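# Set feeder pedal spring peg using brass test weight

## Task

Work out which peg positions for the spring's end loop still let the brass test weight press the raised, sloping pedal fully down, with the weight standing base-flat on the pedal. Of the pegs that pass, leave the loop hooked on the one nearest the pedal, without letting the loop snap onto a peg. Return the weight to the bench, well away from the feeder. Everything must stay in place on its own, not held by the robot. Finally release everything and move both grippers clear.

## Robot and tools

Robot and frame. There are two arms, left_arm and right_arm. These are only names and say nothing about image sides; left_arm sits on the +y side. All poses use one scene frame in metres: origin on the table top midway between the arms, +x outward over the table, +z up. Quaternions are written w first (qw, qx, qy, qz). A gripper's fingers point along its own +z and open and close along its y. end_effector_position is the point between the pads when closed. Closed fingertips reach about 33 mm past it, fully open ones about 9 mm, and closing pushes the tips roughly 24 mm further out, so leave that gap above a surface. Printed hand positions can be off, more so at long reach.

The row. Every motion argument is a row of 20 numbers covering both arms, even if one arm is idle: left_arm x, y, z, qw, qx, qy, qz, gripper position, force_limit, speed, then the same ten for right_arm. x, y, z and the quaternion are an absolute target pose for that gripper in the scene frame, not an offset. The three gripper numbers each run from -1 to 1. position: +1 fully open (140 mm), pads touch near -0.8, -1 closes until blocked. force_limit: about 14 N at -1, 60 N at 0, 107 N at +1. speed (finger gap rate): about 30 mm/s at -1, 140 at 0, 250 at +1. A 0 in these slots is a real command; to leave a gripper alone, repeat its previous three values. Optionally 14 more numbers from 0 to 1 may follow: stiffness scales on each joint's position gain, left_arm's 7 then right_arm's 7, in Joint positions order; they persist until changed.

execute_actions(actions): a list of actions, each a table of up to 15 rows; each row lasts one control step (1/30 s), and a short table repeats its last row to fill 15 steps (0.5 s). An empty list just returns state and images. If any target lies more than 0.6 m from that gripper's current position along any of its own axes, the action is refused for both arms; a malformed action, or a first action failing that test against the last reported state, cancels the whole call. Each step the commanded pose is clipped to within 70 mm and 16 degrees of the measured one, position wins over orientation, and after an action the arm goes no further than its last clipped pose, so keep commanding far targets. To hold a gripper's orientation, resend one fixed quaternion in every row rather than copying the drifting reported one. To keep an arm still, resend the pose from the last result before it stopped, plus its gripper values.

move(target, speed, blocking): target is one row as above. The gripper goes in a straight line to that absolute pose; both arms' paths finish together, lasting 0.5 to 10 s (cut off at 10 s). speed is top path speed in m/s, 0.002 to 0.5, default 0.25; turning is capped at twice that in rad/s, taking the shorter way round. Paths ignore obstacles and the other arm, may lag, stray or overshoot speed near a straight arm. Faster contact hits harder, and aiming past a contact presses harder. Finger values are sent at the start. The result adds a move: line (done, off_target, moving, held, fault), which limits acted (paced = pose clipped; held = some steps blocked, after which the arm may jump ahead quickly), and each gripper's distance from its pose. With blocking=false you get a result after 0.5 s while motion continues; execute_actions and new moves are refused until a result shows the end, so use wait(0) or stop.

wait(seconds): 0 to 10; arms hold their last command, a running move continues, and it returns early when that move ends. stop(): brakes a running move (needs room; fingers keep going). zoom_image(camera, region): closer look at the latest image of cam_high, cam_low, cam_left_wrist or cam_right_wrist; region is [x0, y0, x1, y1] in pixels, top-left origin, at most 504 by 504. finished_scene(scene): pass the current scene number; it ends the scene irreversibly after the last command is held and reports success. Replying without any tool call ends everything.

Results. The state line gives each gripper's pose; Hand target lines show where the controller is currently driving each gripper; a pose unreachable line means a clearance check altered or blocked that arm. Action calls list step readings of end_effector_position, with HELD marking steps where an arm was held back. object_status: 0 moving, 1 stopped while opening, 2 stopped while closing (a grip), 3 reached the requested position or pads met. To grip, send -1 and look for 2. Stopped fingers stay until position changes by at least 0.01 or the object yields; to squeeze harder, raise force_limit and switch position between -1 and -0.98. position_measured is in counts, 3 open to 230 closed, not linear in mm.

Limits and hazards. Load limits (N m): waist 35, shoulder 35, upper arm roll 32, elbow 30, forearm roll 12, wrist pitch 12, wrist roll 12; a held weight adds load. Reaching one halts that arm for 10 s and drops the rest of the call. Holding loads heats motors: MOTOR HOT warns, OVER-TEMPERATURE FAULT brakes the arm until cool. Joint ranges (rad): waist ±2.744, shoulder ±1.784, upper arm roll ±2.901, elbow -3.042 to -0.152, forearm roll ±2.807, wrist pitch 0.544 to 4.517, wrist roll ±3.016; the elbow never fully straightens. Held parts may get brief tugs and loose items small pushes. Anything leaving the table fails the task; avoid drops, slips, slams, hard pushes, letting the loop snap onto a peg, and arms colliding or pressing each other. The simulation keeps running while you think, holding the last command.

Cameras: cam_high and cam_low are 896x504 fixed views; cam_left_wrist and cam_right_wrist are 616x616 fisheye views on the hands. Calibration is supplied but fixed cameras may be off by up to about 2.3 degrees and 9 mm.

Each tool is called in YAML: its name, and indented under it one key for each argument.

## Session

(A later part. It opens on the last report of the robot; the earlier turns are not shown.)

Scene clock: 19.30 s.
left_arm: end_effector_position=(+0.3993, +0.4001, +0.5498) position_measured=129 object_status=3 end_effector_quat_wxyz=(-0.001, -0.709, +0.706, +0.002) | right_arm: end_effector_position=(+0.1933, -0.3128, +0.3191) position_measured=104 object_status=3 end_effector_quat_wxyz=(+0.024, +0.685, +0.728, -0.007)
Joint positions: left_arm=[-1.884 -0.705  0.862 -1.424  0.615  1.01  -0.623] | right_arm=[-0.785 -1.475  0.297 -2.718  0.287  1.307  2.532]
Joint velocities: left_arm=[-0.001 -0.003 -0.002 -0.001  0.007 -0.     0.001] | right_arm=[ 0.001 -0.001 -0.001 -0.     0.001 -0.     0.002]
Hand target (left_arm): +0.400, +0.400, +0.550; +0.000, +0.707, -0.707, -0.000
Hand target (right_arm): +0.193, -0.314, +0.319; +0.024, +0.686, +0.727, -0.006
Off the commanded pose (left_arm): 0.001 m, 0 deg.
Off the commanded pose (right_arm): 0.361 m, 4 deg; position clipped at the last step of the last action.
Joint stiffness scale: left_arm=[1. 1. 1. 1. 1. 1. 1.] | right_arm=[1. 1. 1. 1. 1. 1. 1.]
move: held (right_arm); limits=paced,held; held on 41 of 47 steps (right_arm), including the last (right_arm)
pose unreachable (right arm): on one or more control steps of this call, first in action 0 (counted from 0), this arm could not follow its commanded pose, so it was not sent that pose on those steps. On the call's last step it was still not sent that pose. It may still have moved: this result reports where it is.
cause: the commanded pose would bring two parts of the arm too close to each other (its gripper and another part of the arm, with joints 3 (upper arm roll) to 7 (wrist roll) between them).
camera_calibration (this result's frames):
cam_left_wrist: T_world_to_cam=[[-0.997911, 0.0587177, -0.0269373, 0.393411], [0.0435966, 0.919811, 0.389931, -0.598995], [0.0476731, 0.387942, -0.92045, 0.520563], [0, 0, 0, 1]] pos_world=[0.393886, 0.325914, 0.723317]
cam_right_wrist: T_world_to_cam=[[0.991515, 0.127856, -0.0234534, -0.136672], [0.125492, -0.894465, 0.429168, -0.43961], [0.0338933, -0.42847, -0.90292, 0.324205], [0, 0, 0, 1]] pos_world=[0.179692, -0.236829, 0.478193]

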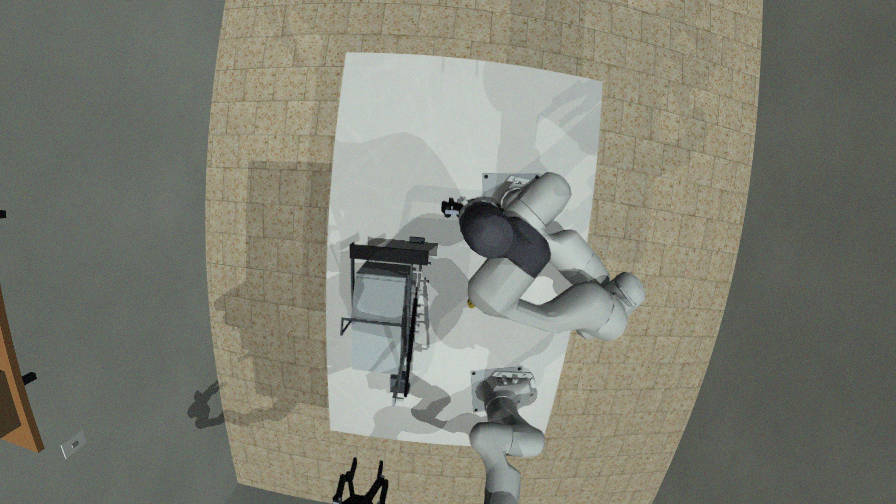

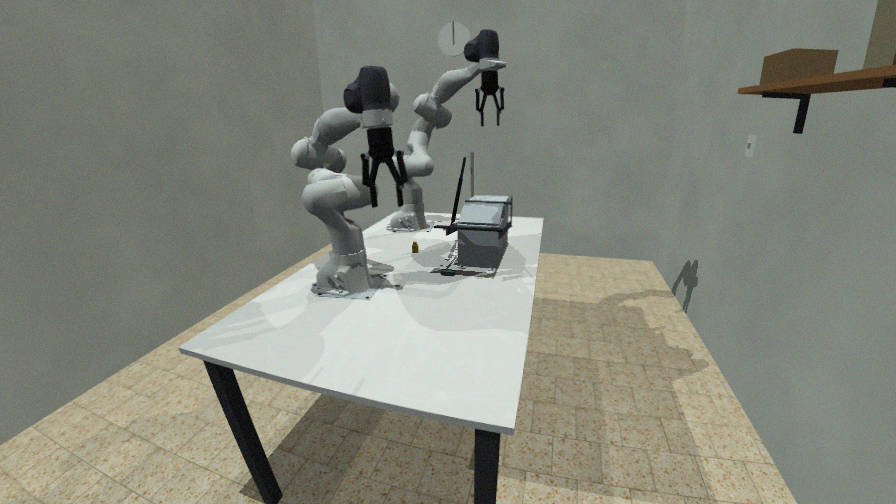

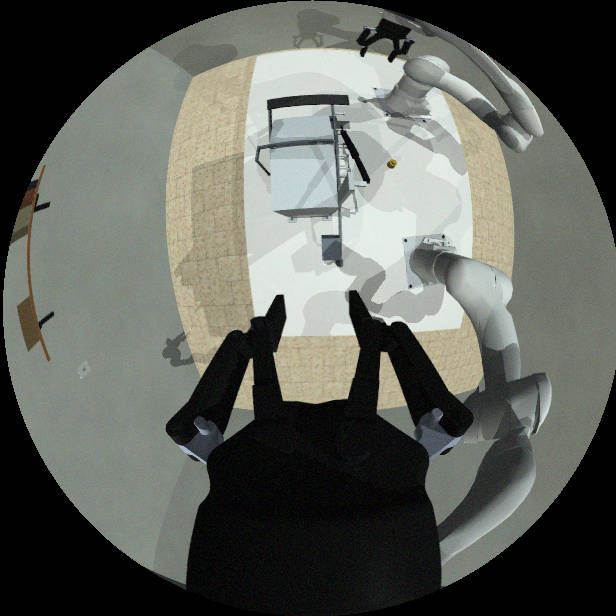

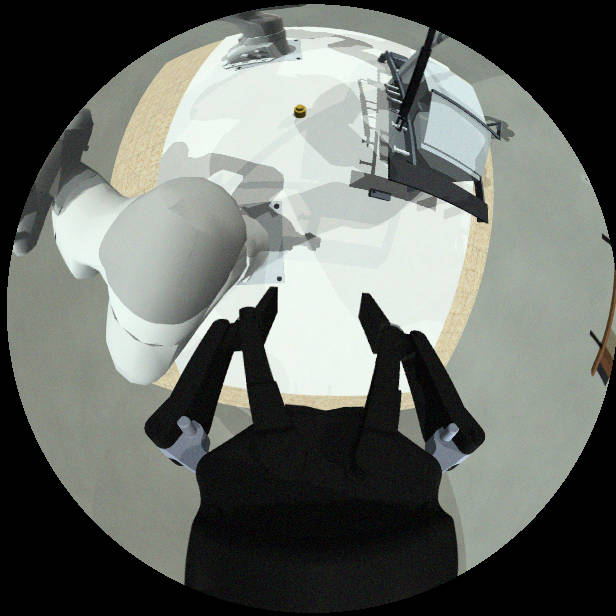

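move:
  target: [0.4,0.4,0.55,0,0.707,-0.707,0,0,0,0,0.42,-0.4,0.4,0,0,1,0,0.2,0,0]
  speed: 0.4

move:
  target: [0.4,0.4,0.55,0,0.707,-0.707,0,0,0,0,0.3,-0.12,0.4,0,0.707,-0.707,0,0.2,0,0]
  speed: 0.4

move:
  target: [0.4,0.4,0.55,0,0.707,-0.707,0,0,0,0,0.11,0.01,0.3,0,0.707,-0.707,0,0.2,0,0]
  speed: 0.3

move:
  target: [0.4,0.4,0.55,0,0.707,-0.707,0,0,0,0,0.11,0.01,0.14,0,0.707,-0.707,0,0.2,0,0]
  speed: 0.3

Scene clock: 23.17 s.
left_arm: end_effector_position=(+0.3993, +0.4004, +0.5498) position_measured=129 object_status=3 end_effector_quat_wxyz=(-0.001, -0.708, +0.706, +0.001) | right_arm: end_effector_position=(+0.4239, -0.3976, +0.3960) position_measured=104 object_status=3 end_effector_quat_wxyz=(+0.004, +0.002, +1.000, -0.008)
Joint positions: left_arm=[-1.884 -0.706  0.861 -1.425  0.616  1.01  -0.623] | right_arm=[-0.006 -0.505 -0.242 -2.106 -0.132  1.622  1.478]
Joint velocities: left_arm=[-0.    -0.     0.001 -0.001 -0.001  0.    -0.001] | right_arm=[ 0.004 -0.    -0.003  0.001 -0.003 -0.001 -0.03 ]
Hand target (left_arm): +0.400, +0.400, +0.550; -0.000, +0.707, -0.707, -0.000
Hand target (right_arm): +0.423, -0.398, +0.396; +0.002, -0.006, +1.000, -0.009
Off the commanded pose (left_arm): 0.001 m, 0 deg.
Off the commanded pose (right_arm): 0.006 m, 1 deg.
Joint stiffness scale: left_arm=[1. 1. 1. 1. 1. 1. 1.] | right_arm=[1. 1. 1. 1. 1. 1. 1.]
move: off_target (right_arm)
camera_calibration (this result's frames):
cam_left_wrist: T_world_to_cam=[[-0.99787, 0.0590942, -0.0276213, 0.393656], [0.0436636, 0.919693, 0.390203, -0.599355], [0.0484619, 0.388165, -0.920315, 0.519933], [0, 0, 0, 1]] pos_world=[0.39379, 0.326139, 0.723245]
cam_right_wrist: T_world_to_cam=[[-0.0649515, 0.996009, -0.0612131, 0.455298], [0.916023, 0.0838434, 0.392265, -0.508947], [0.395831, -0.0305945, -0.917813, 0.360096], [0, 0, 0, 1]] pos_world=[0.353242, -0.399792, 0.558013]

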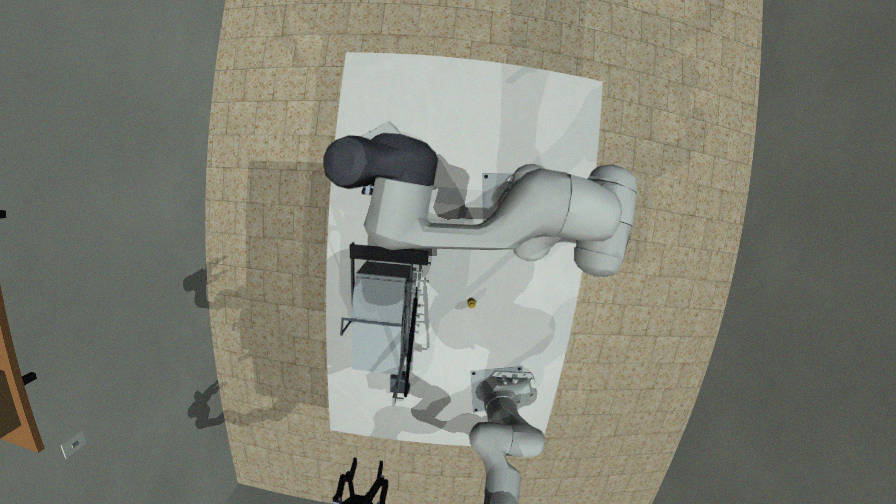

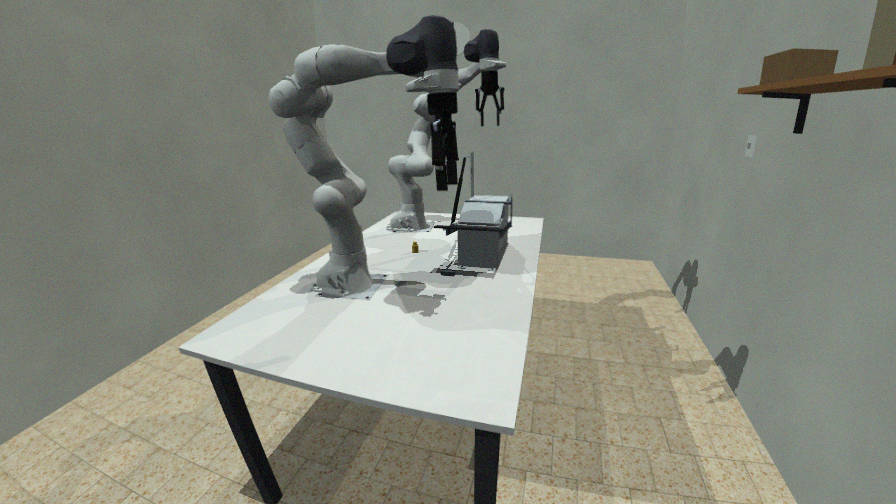

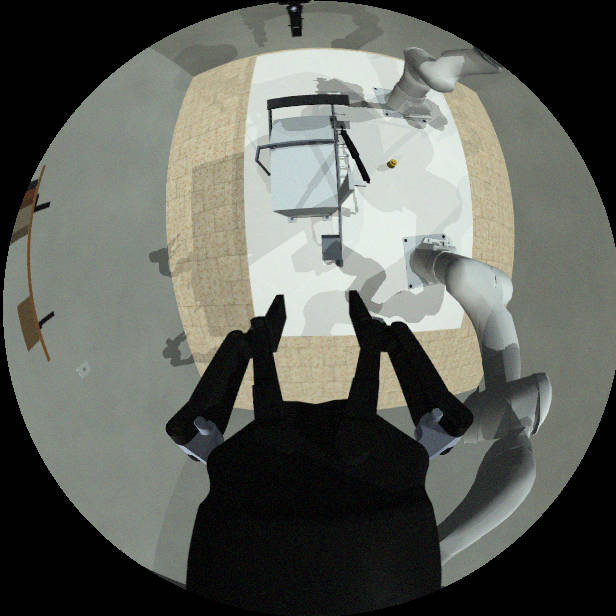

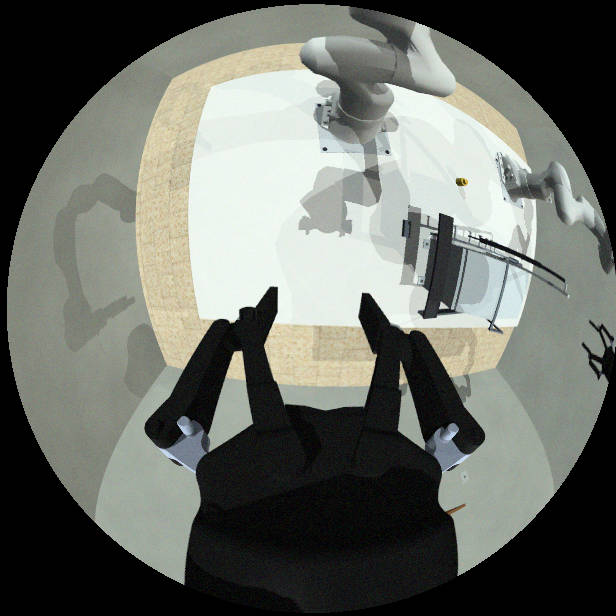

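Scene clock: 25.90 s.
left_arm: end_effector_position=(+0.3993, +0.4004, +0.5497) position_measured=129 object_status=3 end_effector_quat_wxyz=(-0.001, -0.708, +0.706, +0.001) | right_arm: end_effector_position=(+0.3029, -0.1192, +0.4009) position_measured=104 object_status=3 end_effector_quat_wxyz=(+0.005, -0.701, +0.713, -0.013)
Joint positions: left_arm=[-1.884 -0.706  0.861 -1.425  0.616  1.01  -0.623] | right_arm=[ 0.87  -0.733 -0.23  -2.25  -0.18   1.539  0.821]
Joint velocities: left_arm=[ 0.001 -0.    -0.001  0.001 -0.    -0.    -0.001] | right_arm=[ 0.009  0.001 -0.007  0.    -0.007 -0.002 -0.021]
Hand target (left_arm): +0.400, +0.400, +0.550; -0.000, +0.707, -0.707, -0.000
Hand target (right_arm): +0.303, -0.120, +0.401; -0.004, +0.707, -0.707, +0.014
Off the commanded pose (left_arm): 0.001 m, 0 deg.
Off the commanded pose (right_arm): 0.003 m, 2 deg.
Joint stiffness scale: left_arm=[1. 1. 1. 1. 1. 1. 1.] | right_arm=[1. 1. 1. 1. 1. 1. 1.]
move: done
camera_calibration (this result's frames):
cam_left_wrist: T_world_to_cam=[[-0.997866, 0.0591647, -0.0276345, 0.393622], [0.0437235, 0.91969, 0.390203, -0.599373], [0.0485015, 0.388162, -0.920314, 0.519912], [0, 0, 0, 1]] pos_world=[0.393773, 0.326139, 0.723237]
cam_right_wrist: T_world_to_cam=[[-0.996131, -0.0547916, -0.068702, 0.330171], [-0.076616, 0.924402, 0.373644, -0.0150482], [0.0430358, 0.377462, -0.925024, 0.579412], [0, 0, 0, 1]] pos_world=[0.302806, -0.186705, 0.564277]

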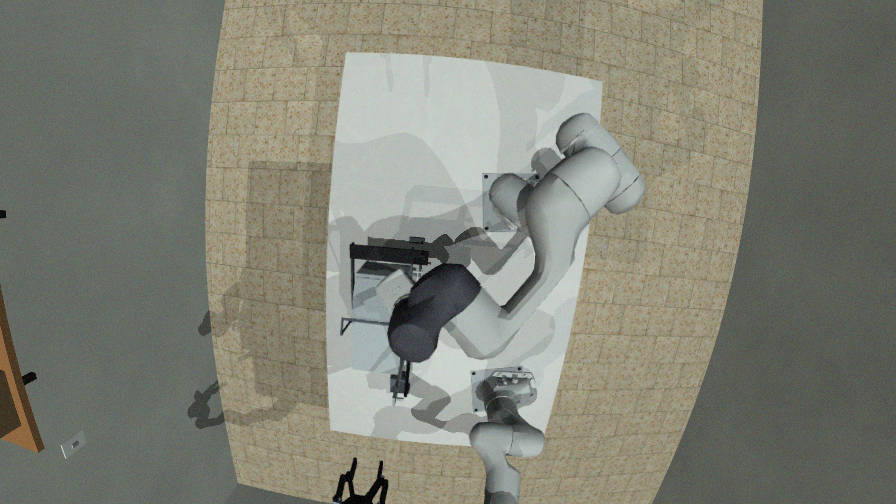

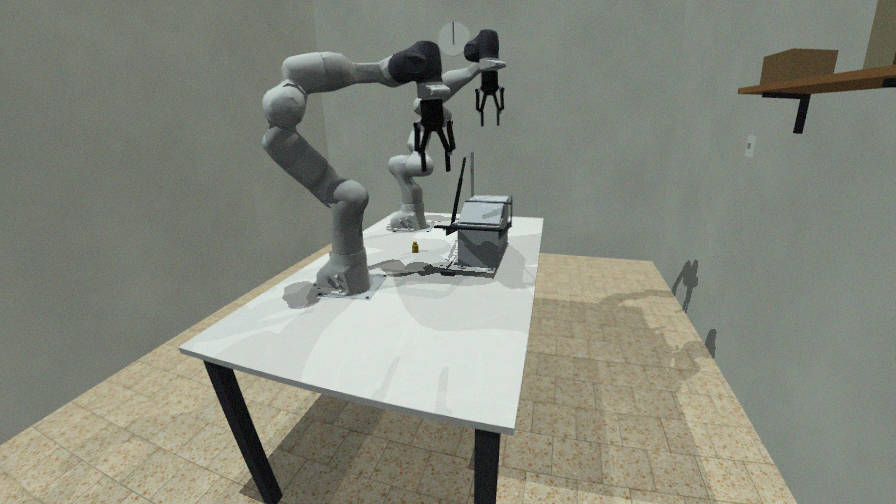

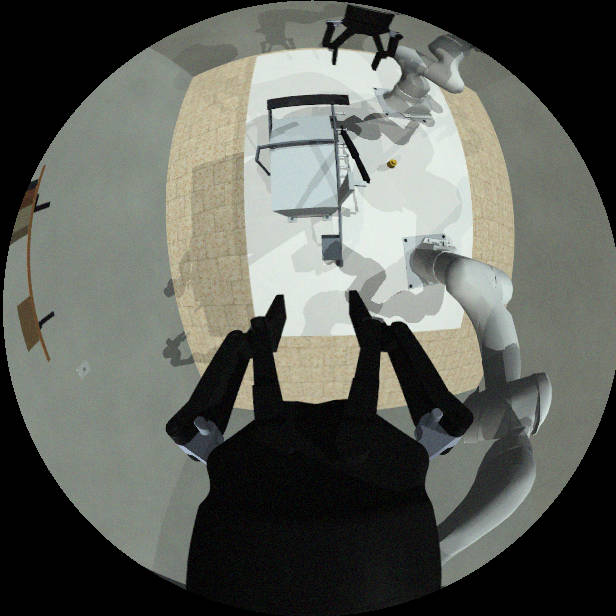

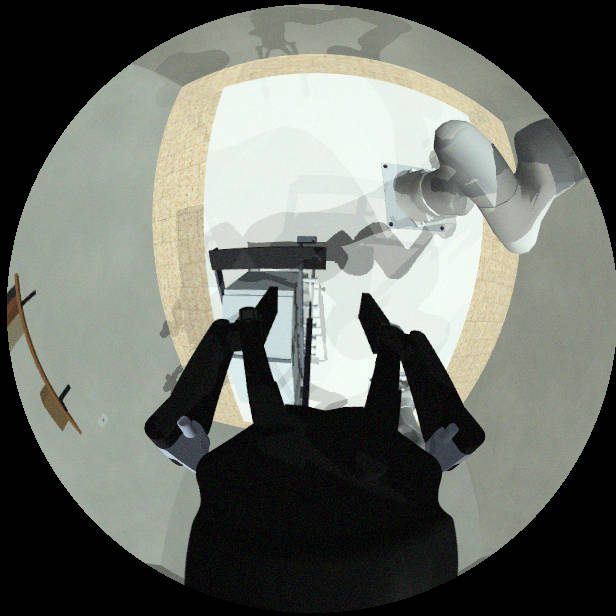

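Scene clock: 27.57 s.
left_arm: end_effector_position=(+0.3993, +0.4004, +0.5497) position_measured=129 object_status=3 end_effector_quat_wxyz=(-0.001, -0.708, +0.706, +0.001) | right_arm: end_effector_position=(+0.1104, +0.0064, +0.2994) position_measured=104 object_status=3 end_effector_quat_wxyz=(+0.002, -0.713, +0.701, -0.002)
Joint positions: left_arm=[-1.884 -0.706  0.86  -1.425  0.616  1.01  -0.623] | right_arm=[ 0.899 -0.781  0.238 -2.539  0.165  1.771  1.136]
Joint velocities: left_arm=[-0.    -0.001 -0.    -0.001 -0.001  0.     0.001] | right_arm=[-0.01  -0.     0.008  0.     0.008  0.003  0.019]
Hand target (left_arm): +0.400, +0.400, +0.550; -0.000, +0.707, -0.707, -0.000
Hand target (right_arm): +0.111, +0.008, +0.299; -0.003, +0.708, -0.707, +0.001
Off the commanded pose (left_arm): 0.001 m, 0 deg.
Off the commanded pose (right_arm): 0.004 m, 1 deg.
Joint stiffness scale: left_arm=[1. 1. 1. 1. 1. 1. 1.] | right_arm=[1. 1. 1. 1. 1. 1. 1.]
move: off_target (right_arm)
camera_calibration (this result's frames):
cam_left_wrist: T_world_to_cam=[[-0.997863, 0.059202, -0.0276432, 0.393606], [0.0437542, 0.919687, 0.390208, -0.599384], [0.0485242, 0.388165, -0.920312, 0.519896], [0, 0, 0, 1]] pos_world=[0.393763, 0.326138, 0.723231]
cam_right_wrist: T_world_to_cam=[[-0.995095, -0.0856775, -0.0494518, 0.132723], [-0.0981573, 0.917303, 0.385903, -0.109237], [0.0122991, 0.388864, -0.921213, 0.448571], [0, 0, 0, 1]] pos_world=[0.115833, -0.0628581, 0.461947]

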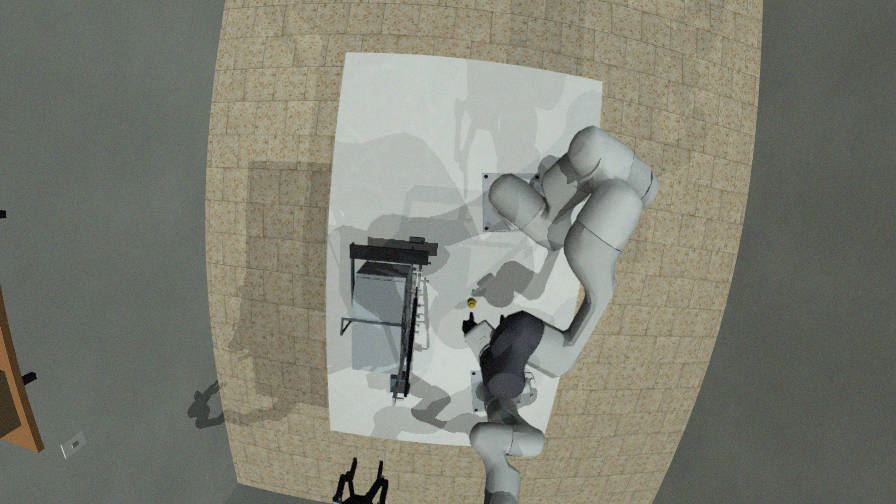

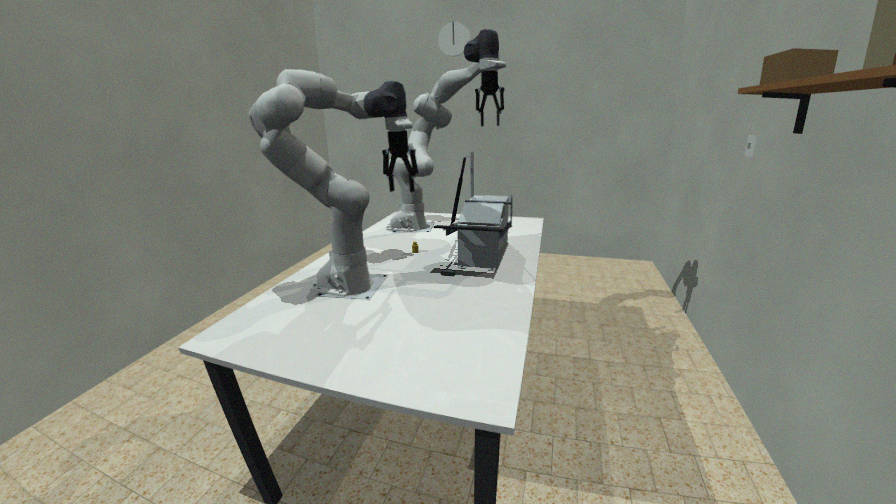

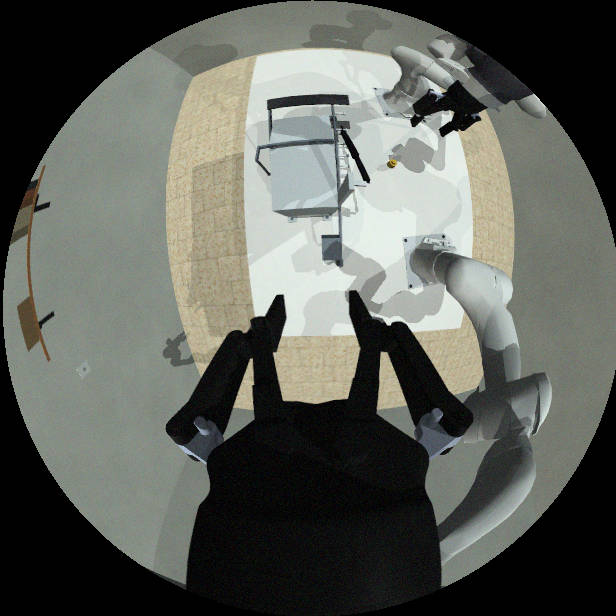

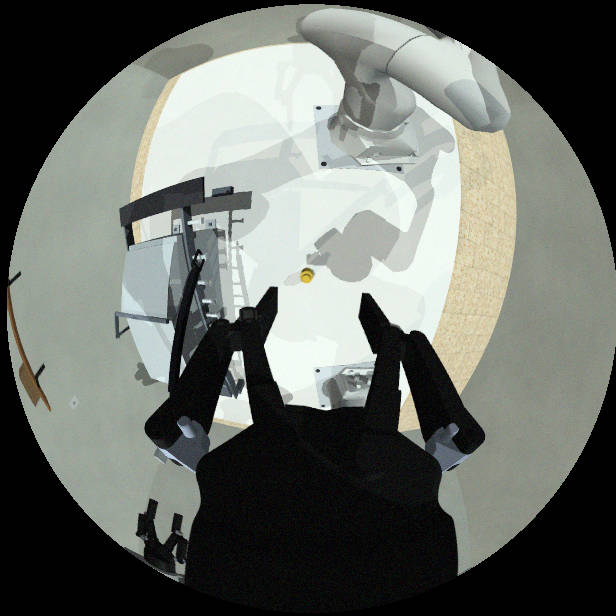

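Scene clock: 29.00 s.
left_arm: end_effector_position=(+0.3993, +0.4003, +0.5497) position_measured=129 object_status=3 end_effector_quat_wxyz=(-0.001, -0.708, +0.706, +0.001) | right_arm: end_effector_position=(+0.1077, +0.0053, +0.1405) position_measured=104 object_status=3 end_effector_quat_wxyz=(-0.002, -0.707, +0.707, +0.000)
Joint positions: left_arm=[-1.884 -0.706  0.86  -1.425  0.616  1.01  -0.623] | right_arm=[ 0.911 -0.639  0.325 -2.864  0.246  2.232  1.136]
Joint velocities: left_arm=[-0.    -0.001  0.001 -0.     0.    -0.    -0.001] | right_arm=[ 0.     0.002 -0.001  0.     0.     0.011  0.001]
Hand target (left_arm): +0.400, +0.400, +0.550; -0.000, +0.707, -0.707, -0.000
Hand target (right_arm): +0.107, +0.007, +0.140; +0.000, +0.709, -0.705, -0.001
Off the commanded pose (left_arm): 0.001 m, 0 deg.
Off the commanded pose (right_arm): 0.005 m, 0 deg.
Joint stiffness scale: left_arm=[1. 1. 1. 1. 1. 1. 1.] | right_arm=[1. 1. 1. 1. 1. 1. 1.]
move: off_target (right_arm)
camera_calibration (this result's frames):
cam_left_wrist: T_world_to_cam=[[-0.997861, 0.0592345, -0.027652, 0.393592], [0.0437805, 0.919683, 0.390212, -0.599393], [0.0485451, 0.388167, -0.92031, 0.519884], [0, 0, 0, 1]] pos_world=[0.393754, 0.326136, 0.723228]
cam_right_wrist: T_world_to_cam=[[-0.996699, -0.0701082, -0.0409355, 0.12089], [-0.0804849, 0.919342, 0.385139, -0.0489094], [0.0106323, 0.387162, -0.92195, 0.302992], [0, 0, 0, 1]] pos_world=[0.113333, -0.0638672, 0.303129]

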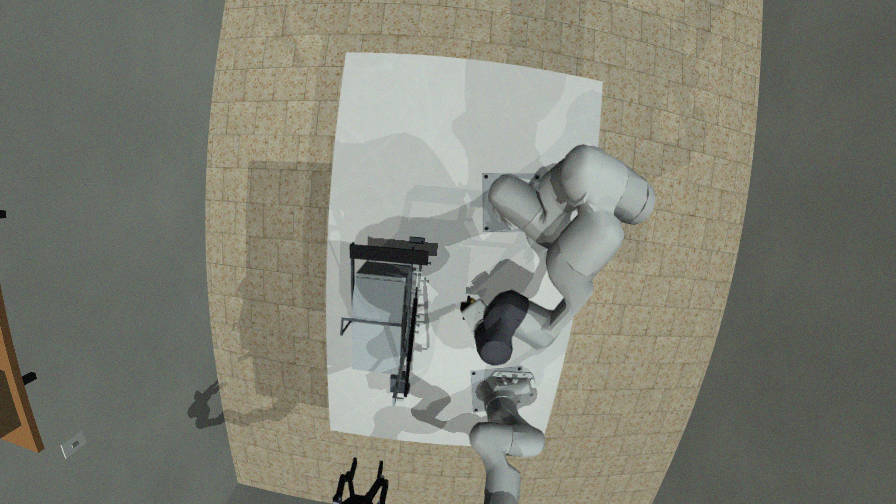

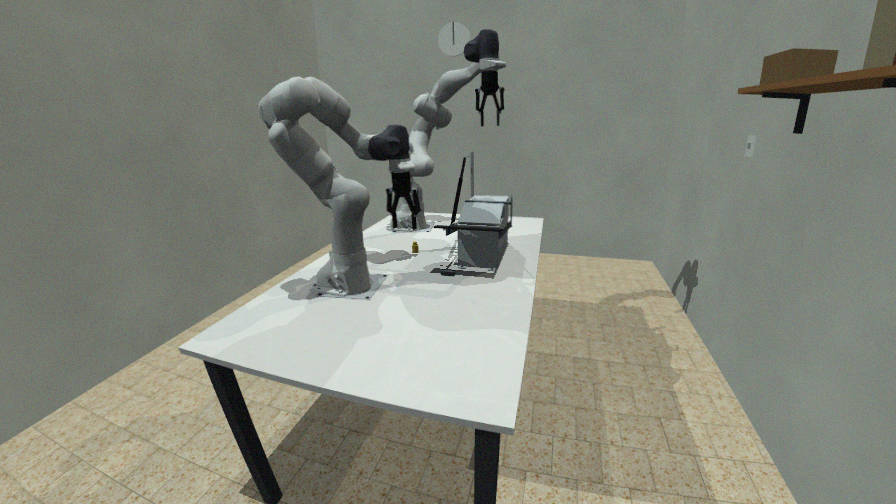

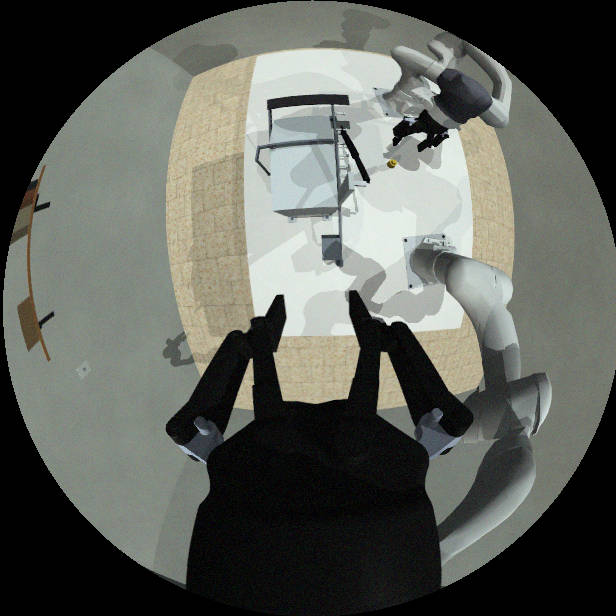

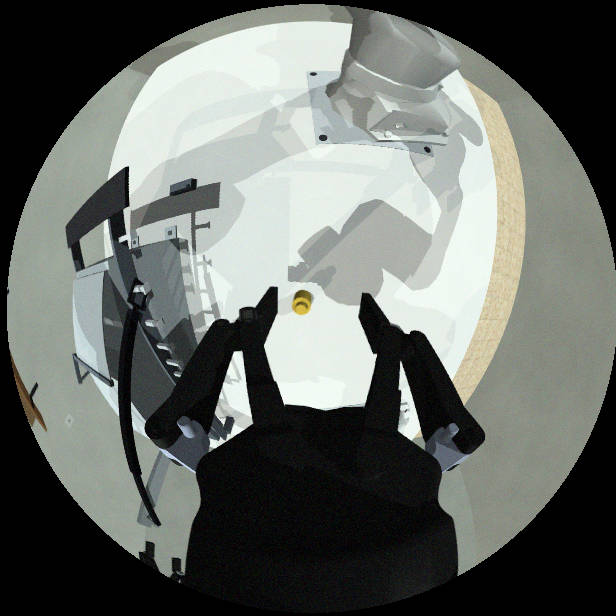

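move:
  target: [0.4,0.4,0.55,0,0.707,-0.707,0,0,0,0,0.127,0.043,0.09,0,0.707,-0.707,0,0.2,0,0]
  speed: 0.15

zoom_image:
  camera: "cam_low"
  region: [380, 190, 460, 270]

zoom_image:
  camera: "cam_right_wrist"
  region: [250, 240, 390, 380]

Scene clock: 30.60 s.
left_arm: end_effector_position=(+0.3993, +0.4003, +0.5497) position_measured=129 object_status=3 end_effector_quat_wxyz=(-0.001, -0.708, +0.706, +0.001) | right_arm: end_effector_position=(+0.1236, +0.0407, +0.0896) position_measured=104 object_status=3 end_effector_quat_wxyz=(-0.003, -0.710, +0.704, +0.002)
Joint positions: left_arm=[-1.884 -0.706  0.86  -1.425  0.616  1.01  -0.623] | right_arm=[ 0.851 -0.366  0.372 -2.813  0.216  2.455  1.138]
Joint velocities: left_arm=[-0.    -0.001  0.002  0.001 -0.     0.    -0.001] | right_arm=[-0.002  0.     0.002 -0.001 -0.     0.013  0.002]
Hand target (left_arm): +0.400, +0.400, +0.550; -0.000, +0.707, -0.707, -0.000
Hand target (right_arm): +0.125, +0.043, +0.090; +0.001, +0.708, -0.706, -0.002
Off the commanded pose (left_arm): 0.001 m, 0 deg.
Off the commanded pose (right_arm): 0.004 m, 1 deg.
Joint stiffness scale: left_arm=[1. 1. 1. 1. 1. 1. 1.] | right_arm=[1. 1. 1. 1. 1. 1. 1.]
move: off_target (right_arm)
camera_calibration (this result's frames):
cam_left_wrist: T_world_to_cam=[[-0.997859, 0.0592667, -0.0276589, 0.393578], [0.0438074, 0.919681, 0.390215, -0.599402], [0.0485641, 0.388168, -0.920308, 0.519872], [0, 0, 0, 1]] pos_world=[0.393746, 0.326135, 0.723224]
cam_right_wrist: T_world_to_cam=[[-0.996184, -0.0789906, -0.0371289, 0.137108], [-0.0872066, 0.918402, 0.385919, -0.0597976], [0.00361531, 0.387684, -0.921785, 0.242976], [0, 0, 0, 1]] pos_world=[0.130491, -0.0284493, 0.252139]

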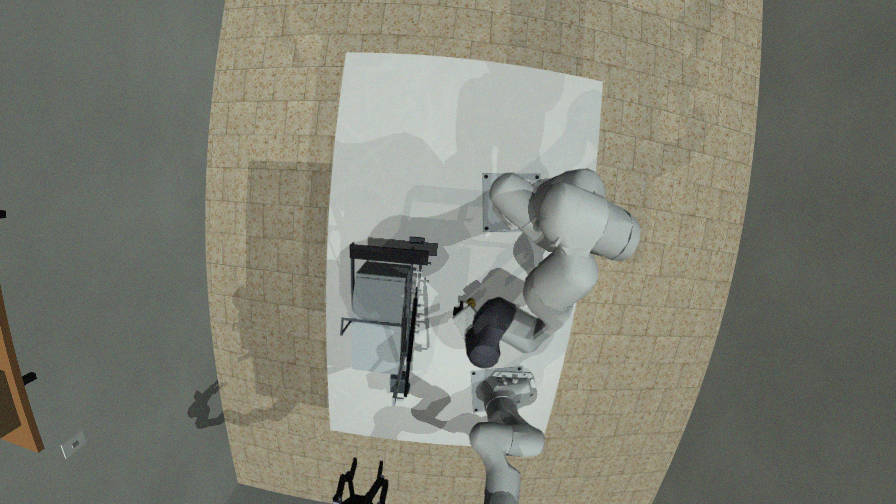

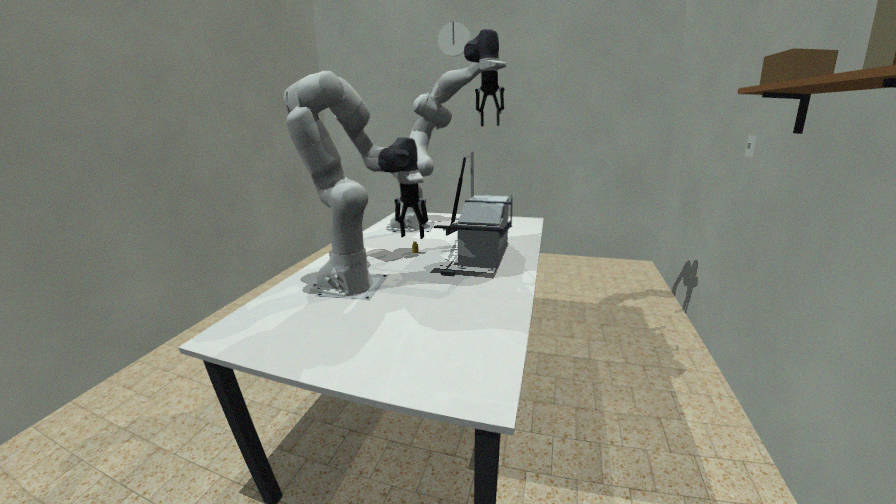

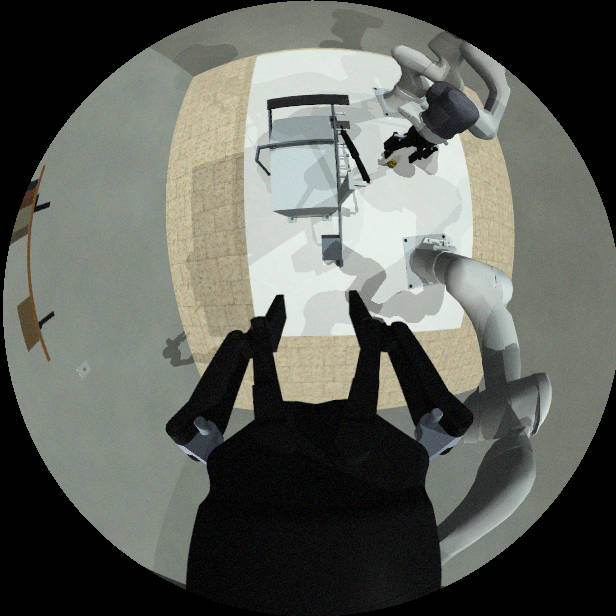

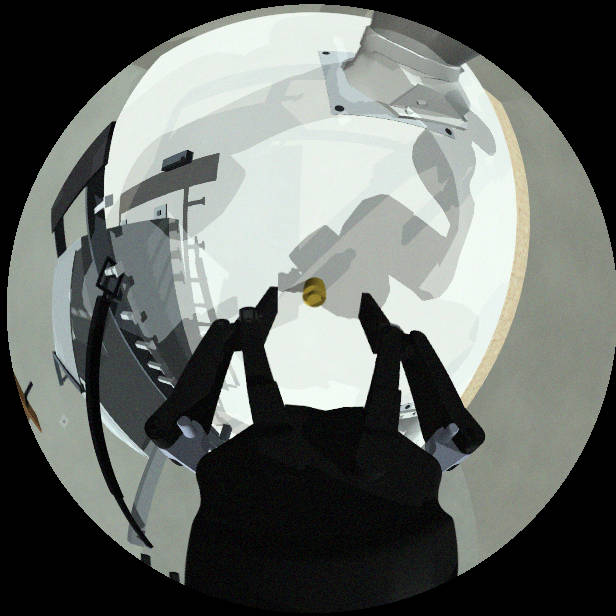

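Region (380, 190, 460, 270) of cam_low's 896x504 image, scaled by 6.300, with more detail than that image has.

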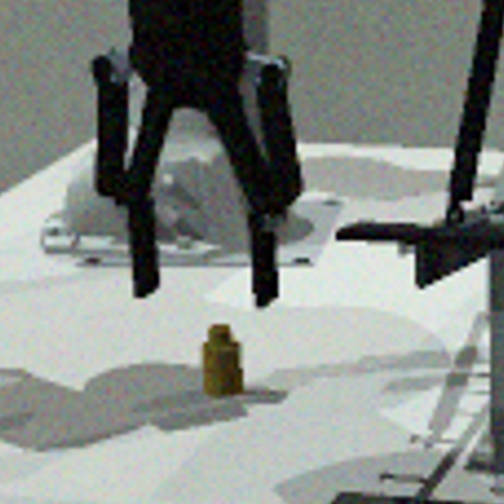

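Region (250, 240, 390, 380) of cam_right_wrist's 616x616 image, scaled by 3.600, with more detail than that image has.

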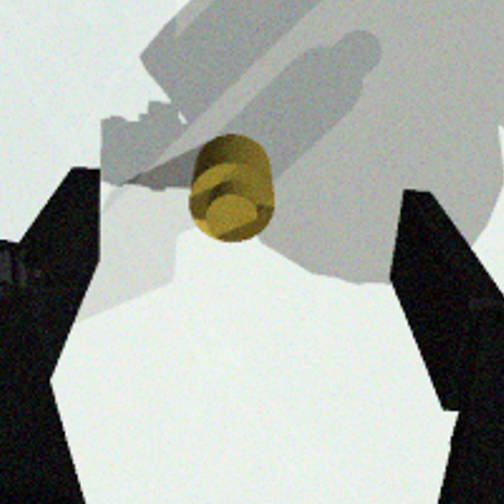

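move:
  target: [0.4,0.4,0.55,0,0.707,-0.707,0,0,0,0,0.129,0.049,0.045,0,0.707,-0.707,0,0.2,0,0]
  speed: 0.08

zoom_image:
  camera: "cam_right_wrist"
  region: [250, 240, 390, 380]

Scene clock: 33.43 s.
left_arm: end_effector_position=(+0.3993, +0.4003, +0.5497) position_measured=129 object_status=3 end_effector_quat_wxyz=(-0.001, -0.708, +0.706, +0.001) | right_arm: end_effector_position=(+0.1265, +0.0474, +0.0455) position_measured=104 object_status=3 end_effector_quat_wxyz=(-0.002, -0.711, +0.703, +0.001)
Joint positions: left_arm=[-1.884 -0.706  0.86  -1.425  0.616  1.01  -0.623] | right_arm=[ 0.81  -0.206  0.412 -2.819  0.175  2.621  1.167]
Joint velocities: left_arm=[ 0.001 -0.     0.     0.    -0.001 -0.001 -0.001] | right_arm=[-0.002  0.001  0.003 -0.    -0.002  0.011  0.013]
Hand target (left_arm): +0.400, +0.400, +0.550; -0.000, +0.707, -0.707, -0.000
Hand target (right_arm): +0.127, +0.049, +0.045; +0.000, +0.708, -0.706, -0.002
Off the commanded pose (left_arm): 0.001 m, 0 deg.
Off the commanded pose (right_arm): 0.003 m, 1 deg.
Joint stiffness scale: left_arm=[1. 1. 1. 1. 1. 1. 1.] | right_arm=[1. 1. 1. 1. 1. 1. 1.]
move: done
camera_calibration (this result's frames):
cam_left_wrist: T_world_to_cam=[[-0.997856, 0.0593158, -0.0276675, 0.393554], [0.0438491, 0.919677, 0.390219, -0.599414], [0.0485913, 0.388169, -0.920306, 0.519855], [0, 0, 0, 1]] pos_world=[0.393733, 0.326132, 0.723218]
cam_right_wrist: T_world_to_cam=[[-0.995993, -0.0805771, -0.0388055, 0.139056], [-0.0893205, 0.918116, 0.386116, -0.0484043], [0.00451584, 0.388034, -0.921634, 0.199596], [0, 0, 0, 1]] pos_world=[0.133274, -0.0218047, 0.20804]

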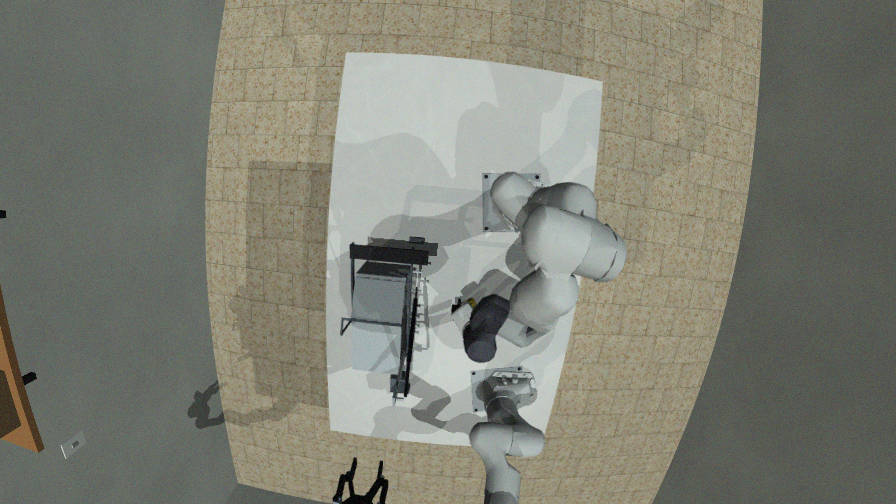

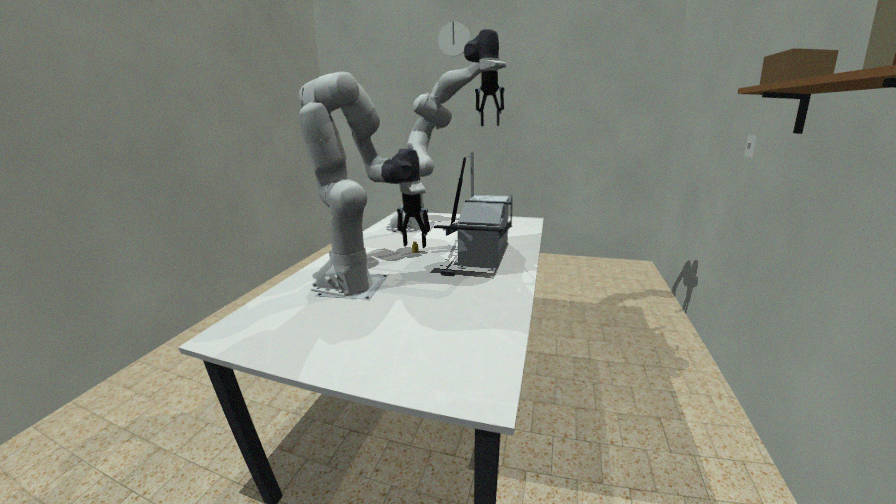

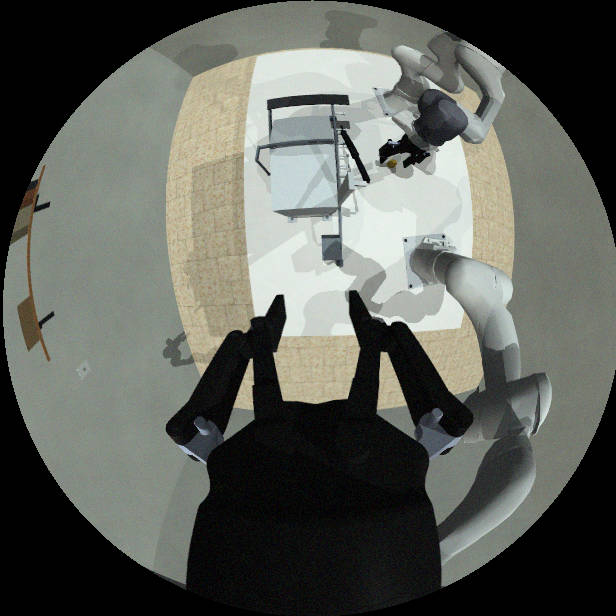

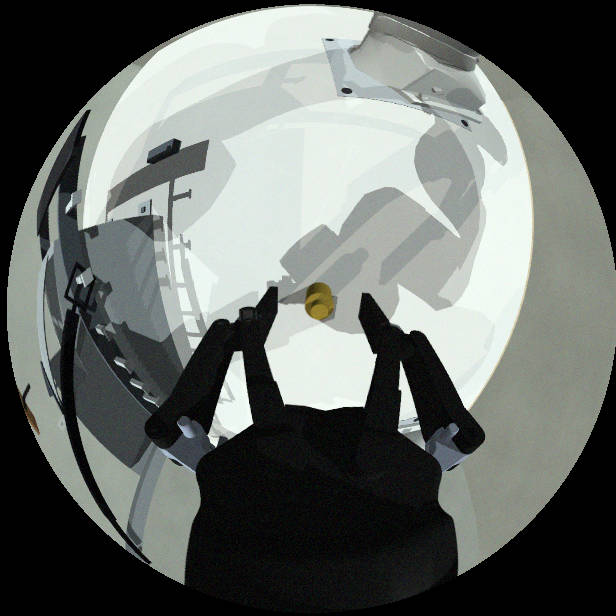

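Region (250, 240, 390, 380) of cam_right_wrist's 616x616 image, scaled by 3.600, with more detail than that image has.

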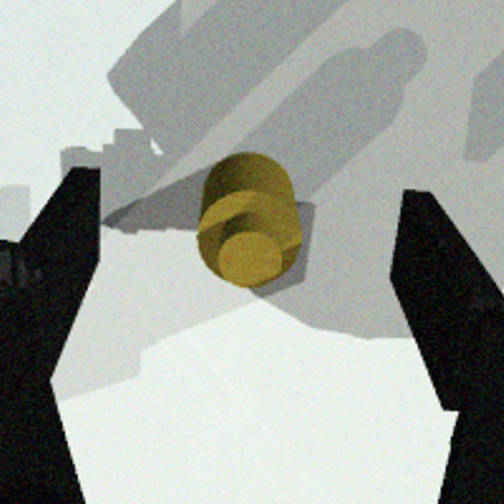

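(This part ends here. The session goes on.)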